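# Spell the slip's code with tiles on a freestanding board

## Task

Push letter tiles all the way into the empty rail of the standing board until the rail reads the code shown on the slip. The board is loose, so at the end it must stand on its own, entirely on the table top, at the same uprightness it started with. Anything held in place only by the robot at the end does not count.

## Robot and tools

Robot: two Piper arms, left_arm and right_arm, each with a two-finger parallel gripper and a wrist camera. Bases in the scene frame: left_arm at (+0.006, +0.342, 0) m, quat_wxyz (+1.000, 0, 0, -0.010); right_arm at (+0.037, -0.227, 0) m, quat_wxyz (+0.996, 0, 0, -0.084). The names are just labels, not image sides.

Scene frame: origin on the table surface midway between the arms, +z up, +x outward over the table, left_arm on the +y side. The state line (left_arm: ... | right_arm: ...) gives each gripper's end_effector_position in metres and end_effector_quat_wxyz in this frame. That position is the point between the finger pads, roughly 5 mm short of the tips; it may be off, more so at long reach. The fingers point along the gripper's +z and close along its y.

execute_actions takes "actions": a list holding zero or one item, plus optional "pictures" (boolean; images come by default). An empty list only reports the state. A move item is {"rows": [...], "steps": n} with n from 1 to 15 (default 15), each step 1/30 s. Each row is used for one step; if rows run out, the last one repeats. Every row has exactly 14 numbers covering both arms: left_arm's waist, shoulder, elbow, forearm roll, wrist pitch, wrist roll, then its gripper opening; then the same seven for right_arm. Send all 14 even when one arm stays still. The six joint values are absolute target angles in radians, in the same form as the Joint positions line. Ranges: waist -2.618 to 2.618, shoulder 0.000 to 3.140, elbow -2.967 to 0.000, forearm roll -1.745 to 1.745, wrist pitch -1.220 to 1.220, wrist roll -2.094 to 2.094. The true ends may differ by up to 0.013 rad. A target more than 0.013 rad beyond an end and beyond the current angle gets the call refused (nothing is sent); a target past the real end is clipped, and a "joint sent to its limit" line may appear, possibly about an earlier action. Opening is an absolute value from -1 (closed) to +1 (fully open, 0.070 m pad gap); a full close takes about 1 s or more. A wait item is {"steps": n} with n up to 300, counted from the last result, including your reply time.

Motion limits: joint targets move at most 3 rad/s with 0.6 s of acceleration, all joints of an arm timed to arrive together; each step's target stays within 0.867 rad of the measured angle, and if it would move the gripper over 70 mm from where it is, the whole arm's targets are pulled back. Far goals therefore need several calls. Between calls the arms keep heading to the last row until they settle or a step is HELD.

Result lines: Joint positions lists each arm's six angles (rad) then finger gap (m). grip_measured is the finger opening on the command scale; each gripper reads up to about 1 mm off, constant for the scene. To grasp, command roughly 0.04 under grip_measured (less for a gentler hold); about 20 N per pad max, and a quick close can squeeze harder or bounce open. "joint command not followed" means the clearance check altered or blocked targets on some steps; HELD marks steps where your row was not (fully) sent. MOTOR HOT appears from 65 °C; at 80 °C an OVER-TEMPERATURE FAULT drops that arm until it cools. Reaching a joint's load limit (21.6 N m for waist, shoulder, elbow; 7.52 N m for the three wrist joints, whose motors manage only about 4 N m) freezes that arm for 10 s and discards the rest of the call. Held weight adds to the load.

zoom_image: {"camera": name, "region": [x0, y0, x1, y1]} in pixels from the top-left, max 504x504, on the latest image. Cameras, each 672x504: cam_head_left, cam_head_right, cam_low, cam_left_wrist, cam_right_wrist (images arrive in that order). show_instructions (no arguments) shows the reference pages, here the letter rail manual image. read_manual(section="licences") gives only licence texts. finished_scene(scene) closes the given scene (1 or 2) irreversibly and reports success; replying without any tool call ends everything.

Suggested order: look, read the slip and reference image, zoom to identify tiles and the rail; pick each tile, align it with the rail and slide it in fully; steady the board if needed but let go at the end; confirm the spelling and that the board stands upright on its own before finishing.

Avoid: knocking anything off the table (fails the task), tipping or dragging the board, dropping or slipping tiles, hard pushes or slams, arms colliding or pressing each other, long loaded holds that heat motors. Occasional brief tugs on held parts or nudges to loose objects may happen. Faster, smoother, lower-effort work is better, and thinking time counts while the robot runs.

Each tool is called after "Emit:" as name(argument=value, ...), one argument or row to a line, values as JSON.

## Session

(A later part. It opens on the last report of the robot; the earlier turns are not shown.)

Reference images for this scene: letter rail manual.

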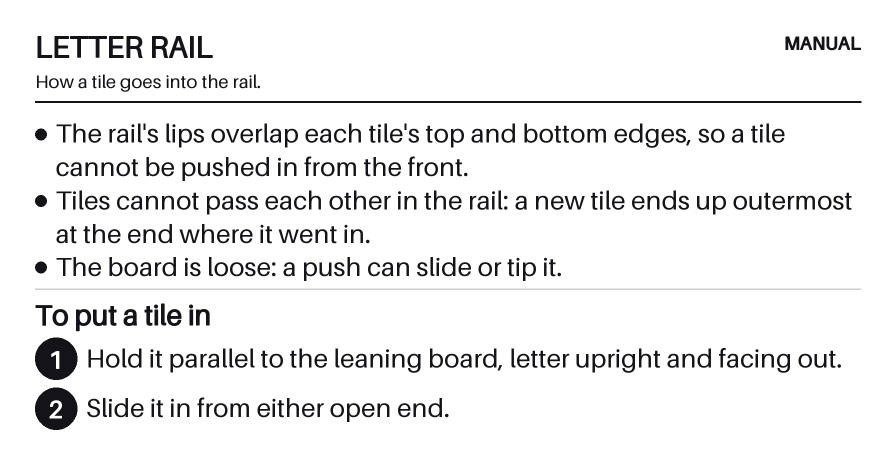

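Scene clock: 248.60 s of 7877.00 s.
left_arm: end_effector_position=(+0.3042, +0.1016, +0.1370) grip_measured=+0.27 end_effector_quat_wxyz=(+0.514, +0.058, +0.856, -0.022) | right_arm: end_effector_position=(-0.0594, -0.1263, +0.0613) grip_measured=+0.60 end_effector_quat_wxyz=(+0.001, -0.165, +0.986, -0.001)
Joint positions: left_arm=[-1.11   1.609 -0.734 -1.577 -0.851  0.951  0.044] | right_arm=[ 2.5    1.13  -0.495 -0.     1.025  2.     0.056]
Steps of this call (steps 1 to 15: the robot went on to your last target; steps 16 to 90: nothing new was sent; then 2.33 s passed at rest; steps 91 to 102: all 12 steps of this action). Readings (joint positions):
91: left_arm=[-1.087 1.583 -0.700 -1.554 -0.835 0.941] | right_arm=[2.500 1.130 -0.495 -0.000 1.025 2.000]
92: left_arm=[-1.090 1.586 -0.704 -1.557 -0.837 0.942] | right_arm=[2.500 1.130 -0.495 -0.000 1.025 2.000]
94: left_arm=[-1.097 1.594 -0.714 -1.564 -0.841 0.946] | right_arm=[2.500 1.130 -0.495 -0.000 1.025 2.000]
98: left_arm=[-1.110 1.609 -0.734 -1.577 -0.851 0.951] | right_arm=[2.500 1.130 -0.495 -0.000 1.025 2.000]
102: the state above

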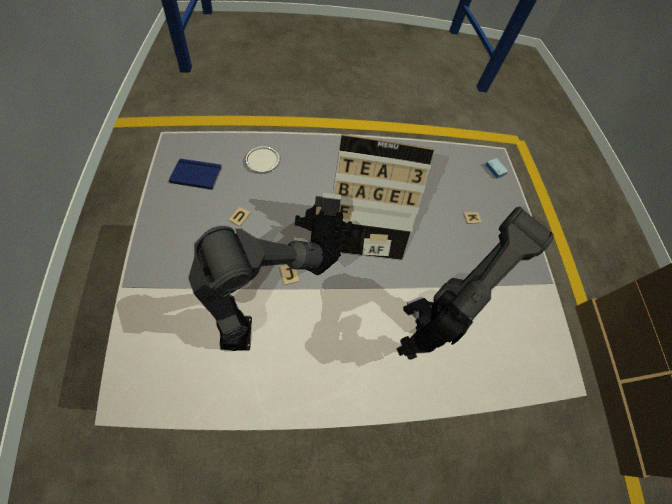

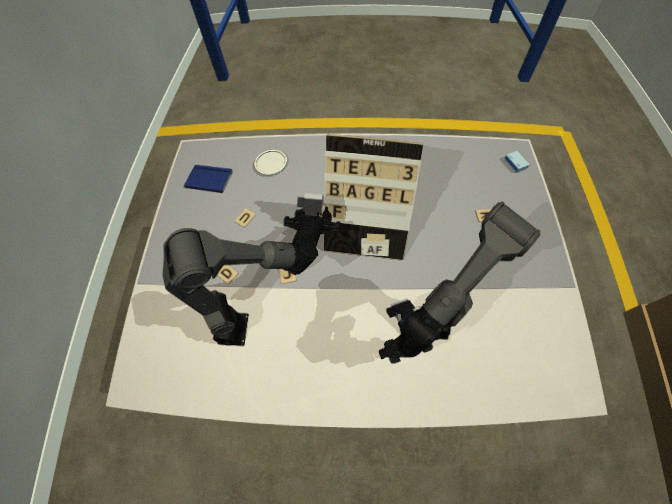

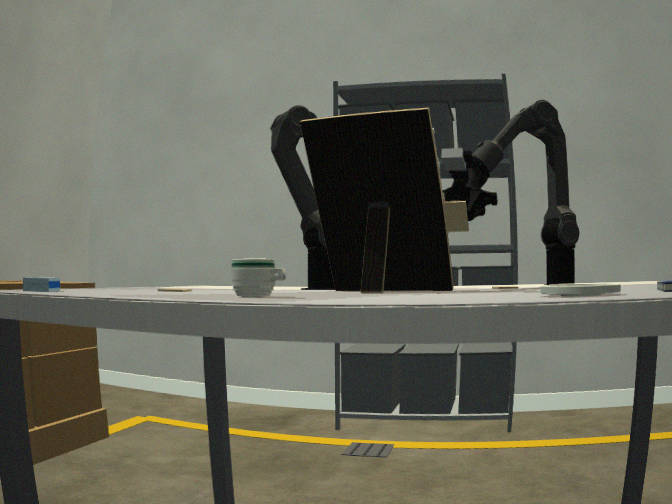

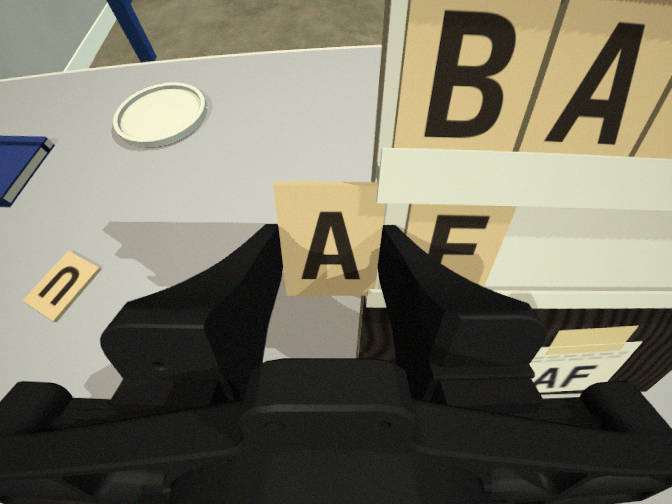

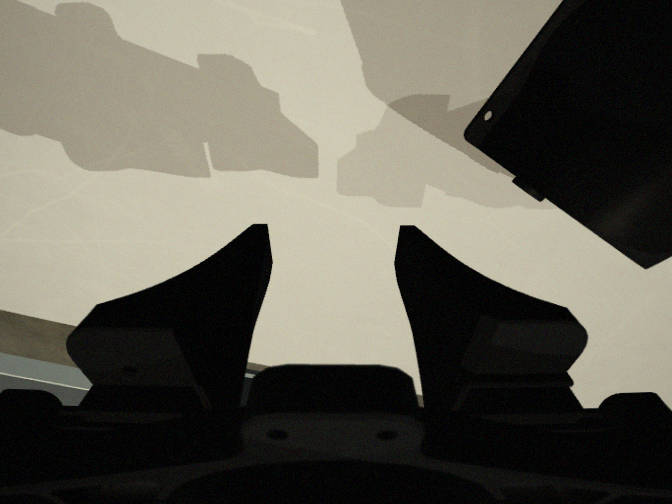

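Emit:
execute_actions(
  actions=[
    {"rows":[[-1.114,1.6138,-0.739,-1.58,-0.8537,0.9516,0.22,2.5,1.13,-0.495,0,1.025,2.0,0.6],[-1.1187,1.6199,-0.7469,-1.5847,-0.8571,0.9539,0.22,2.5,1.13,-0.495,0,1.025,2.0,0.6],[-1.1233,1.6259,-0.7548,-1.5894,-0.8604,0.9562,0.22,2.5,1.13,-0.495,0,1.025,2.0,0.6],[-1.128,1.632,-0.7627,-1.5942,-0.8638,0.9584,0.22,2.5,1.13,-0.495,0,1.025,2.0,0.6],[-1.1326,1.638,-0.7706,-1.5989,-0.8671,0.9607,0.22,2.5,1.13,-0.495,0,1.025,2.0,0.6],[-1.1373,1.6441,-0.7785,-1.6036,-0.8705,0.963,0.22,2.5,1.13,-0.495,0,1.025,2.0,0.6],[-1.1419,1.6502,-0.7864,-1.6083,-0.8738,0.9653,0.22,2.5,1.13,-0.495,0,1.025,2.0,0.6],[-1.1466,1.6562,-0.7943,-1.613,-0.8772,0.9676,0.22,2.5,1.13,-0.495,0,1.025,2.0,0.6],[-1.1512,1.6623,-0.8022,-1.6178,-0.8805,0.9698,0.22,2.5,1.13,-0.495,0,1.025,2.0,0.6],[-1.1559,1.6683,-0.8101,-1.6225,-0.8839,0.9721,0.22,2.5,1.13,-0.495,0,1.025,2.0,0.6],[-1.1605,1.6744,-0.818,-1.6272,-0.8872,0.9744,0.22,2.5,1.13,-0.495,0,1.025,2.0,0.6]],"steps":11},
  ],
  pictures=false,
)

Emit:
execute_actions(
  actions=[
    {"rows":[[-1.1648,1.681,-0.8271,-1.632,-0.8905,0.9773,0.22,2.5,1.13,-0.495,0,1.025,2.0,0.6],[-1.1692,1.6876,-0.8361,-1.6368,-0.8939,0.9801,0.22,2.5,1.13,-0.495,0,1.025,2.0,0.6],[-1.1735,1.6941,-0.8452,-1.6415,-0.8972,0.983,0.22,2.5,1.13,-0.495,0,1.025,2.0,0.6],[-1.1779,1.7007,-0.8543,-1.6463,-0.9005,0.9859,0.22,2.5,1.13,-0.495,0,1.025,2.0,0.6],[-1.1822,1.7073,-0.8633,-1.6511,-0.9038,0.9887,0.22,2.5,1.13,-0.495,0,1.025,2.0,0.6],[-1.1865,1.7139,-0.8724,-1.6559,-0.9072,0.9916,0.22,2.5,1.13,-0.495,0,1.025,2.0,0.6],[-1.1909,1.7204,-0.8814,-1.6606,-0.9105,0.9944,0.22,2.5,1.13,-0.495,0,1.025,2.0,0.6],[-1.1952,1.727,-0.8905,-1.6654,-0.9138,0.9973,0.22,2.5,1.13,-0.495,0,1.025,2.0,0.6],[-1.1992,1.7338,-0.9003,-1.67,-0.917,1.0006,0.22,2.5,1.13,-0.495,0,1.025,2.0,0.6],[-1.2031,1.7405,-0.91,-1.6747,-0.9203,1.004,0.22,2.5,1.13,-0.495,0,1.025,2.0,0.6],[-1.2071,1.7473,-0.9198,-1.6793,-0.9235,1.0073,0.22,2.5,1.13,-0.495,0,1.025,2.0,0.6],[-1.211,1.754,-0.9295,-1.684,-0.9268,1.0106,0.22,2.5,1.13,-0.495,0,1.025,2.0,0.6]],"steps":15},
  ],
  pictures=false,
)

Emit:
execute_actions(
  actions=[
    {"rows":[[-1.211,1.754,-0.9295,-1.684,-0.9268,1.0106,0.42,2.5,1.13,-0.495,0,1.025,2.0,0.6]],"steps":8},
  ],
  pictures=false,
)

Emit:
execute_actions(
  actions=[
    {"rows":[[-1.30,1.70,-0.90,-1.72,-1.0,1.02,0.42,2.5,1.13,-0.495,0,1.025,2.0,0.6]],"steps":12},
  ],
)

Scene clock: 266.90 s of 7877.00 s.
left_arm: end_effector_position=(+0.3013, +0.0786, +0.1368) grip_measured=+0.27 end_effector_quat_wxyz=(+0.514, +0.058, +0.856, -0.022) | right_arm: end_effector_position=(-0.0594, -0.1263, +0.0613) grip_measured=+0.60 end_effector_quat_wxyz=(+0.001, -0.165, +0.986, -0.001)
Joint positions: left_arm=[-1.158  1.671 -0.813 -1.624 -0.885  0.973  0.044] | right_arm=[ 2.5    1.13  -0.495 -0.     1.025  2.     0.056]
Steps of this call (steps 1 to 15: the robot went on to your last target; steps 16 to 90: nothing new was sent; then 14.93 s passed at rest; steps 91 to 101: all 11 steps of this action). Readings (joint positions):
91: left_arm=[-1.112 1.611 -0.735 -1.578 -0.852 0.950] | right_arm=[2.500 1.130 -0.495 -0.000 1.025 2.000]
92: left_arm=[-1.115 1.616 -0.741 -1.582 -0.855 0.951] | right_arm=[2.500 1.130 -0.495 -0.000 1.025 2.000]
94: left_arm=[-1.125 1.628 -0.757 -1.591 -0.862 0.955] | right_arm=[2.500 1.130 -0.495 -0.000 1.025 2.000]
98: left_arm=[-1.144 1.653 -0.789 -1.610 -0.875 0.966] | right_arm=[2.500 1.130 -0.495 -0.000 1.025 2.000]
101: the state above

Scene clock: 267.40 s of 7877.00 s.
left_arm: end_effector_position=(+0.2975, +0.0466, +0.1369) grip_measured=+0.27 end_effector_quat_wxyz=(+0.514, +0.058, +0.856, -0.022) | right_arm: end_effector_position=(-0.0594, -0.1263, +0.0613) grip_measured=+0.60 end_effector_quat_wxyz=(+0.001, -0.165, +0.986, -0.001)
Joint positions: left_arm=[-1.212  1.755 -0.931 -1.685 -0.927  1.011  0.044] | right_arm=[ 2.5    1.13  -0.495 -0.     1.025  2.     0.056]
Steps of this call (steps 1 to 15: all 15 steps of this action). Readings (joint positions):
1: left_arm=[-1.162 1.677 -0.821 -1.629 -0.888 0.975] | right_arm=[2.500 1.130 -0.495 -0.000 1.025 2.000]
2: left_arm=[-1.166 1.683 -0.830 -1.634 -0.892 0.978] | right_arm=[2.500 1.130 -0.495 -0.000 1.025 2.000]
4: left_arm=[-1.175 1.696 -0.848 -1.643 -0.898 0.984] | right_arm=[2.500 1.130 -0.495 -0.000 1.025 2.000]
8: left_arm=[-1.192 1.722 -0.884 -1.662 -0.911 0.995] | right_arm=[2.500 1.130 -0.495 -0.000 1.025 2.000]
15: the state above

Scene clock: 267.67 s of 7877.00 s.
left_arm: end_effector_position=(+0.2975, +0.0467, +0.1367) grip_measured=+0.42 end_effector_quat_wxyz=(+0.514, +0.058, +0.856, -0.022) | right_arm: end_effector_position=(-0.0594, -0.1263, +0.0613) grip_measured=+0.60 end_effector_quat_wxyz=(+0.001, -0.165, +0.986, -0.001)
Joint positions: left_arm=[-1.212  1.755 -0.931 -1.685 -0.927  1.011  0.05 ] | right_arm=[ 2.5    1.13  -0.495 -0.     1.025  2.     0.056]
Steps of this call (steps 1 to 8: all 8 steps of this action). Readings (joint positions):
1: left_arm=[-1.212 1.755 -0.931 -1.685 -0.927 1.011] | right_arm=[2.500 1.130 -0.495 -0.000 1.025 2.000]
2: left_arm=[-1.212 1.755 -0.931 -1.685 -0.927 1.011] | right_arm=[2.500 1.130 -0.495 -0.000 1.025 2.000]
4: left_arm=[-1.212 1.755 -0.931 -1.685 -0.927 1.011] | right_arm=[2.500 1.130 -0.495 -0.000 1.025 2.000]
8: the state above

Scene clock: 268.07 s of 7877.00 s.
left_arm: end_effector_position=(+0.2721, +0.0476, +0.1521) grip_measured=+0.42 end_effector_quat_wxyz=(+0.525, +0.064, +0.848, -0.026) | right_arm: end_effector_position=(-0.0594, -0.1263, +0.0613) grip_measured=+0.60 end_effector_quat_wxyz=(+0.001, -0.165, +0.986, -0.001)
Joint positions: left_arm=[-1.301  1.698 -0.9   -1.721 -1.001  1.02   0.05 ] | right_arm=[ 2.5    1.13  -0.495 -0.     1.025  2.     0.056]
Steps of this call (steps 1 to 12: all 12 steps of this action). Readings (joint positions):
1: left_arm=[-1.213 1.755 -0.930 -1.685 -0.928 1.011] | right_arm=[2.500 1.130 -0.495 -0.000 1.025 2.000]
2: left_arm=[-1.219 1.751 -0.927 -1.687 -0.934 1.011] | right_arm=[2.500 1.130 -0.495 -0.000 1.025 2.000]
4: left_arm=[-1.250 1.731 -0.916 -1.700 -0.960 1.013] | right_arm=[2.500 1.130 -0.495 -0.000 1.025 2.000]
8: left_arm=[-1.303 1.698 -0.900 -1.721 -1.002 1.020] | right_arm=[2.500 1.130 -0.495 -0.000 1.025 2.000]
12: the state above

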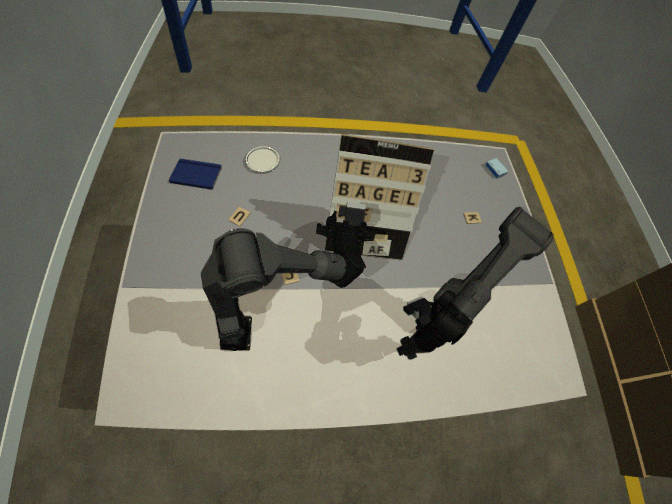

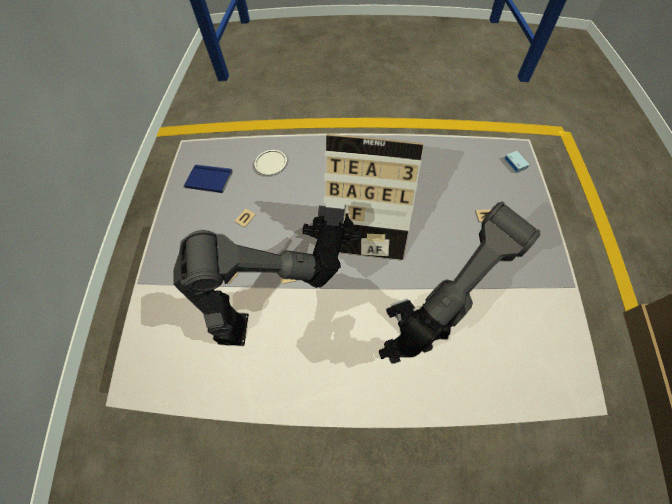

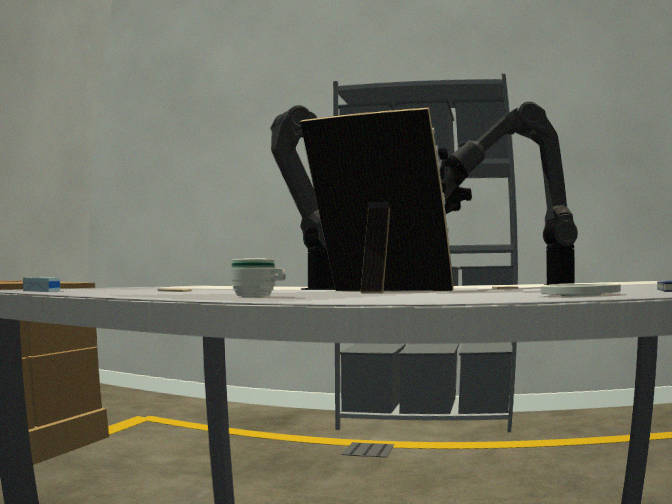

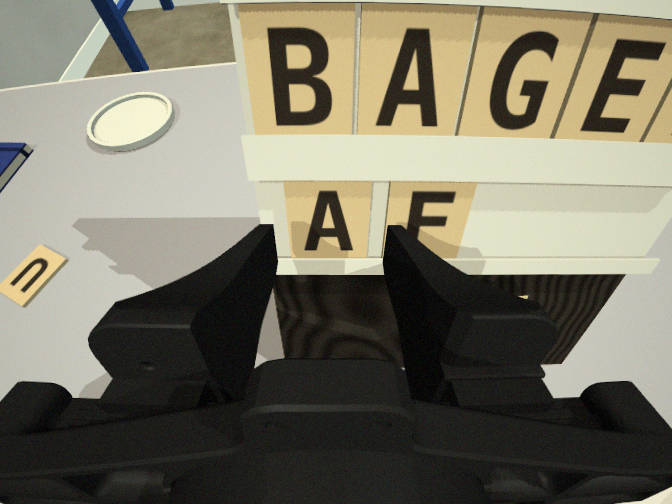

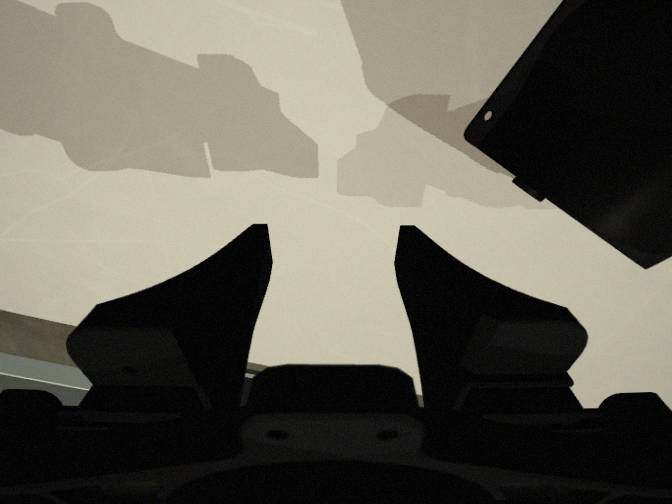

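Emit:
finished_scene(
  scene=2,
)

The scene is finished: the task was done.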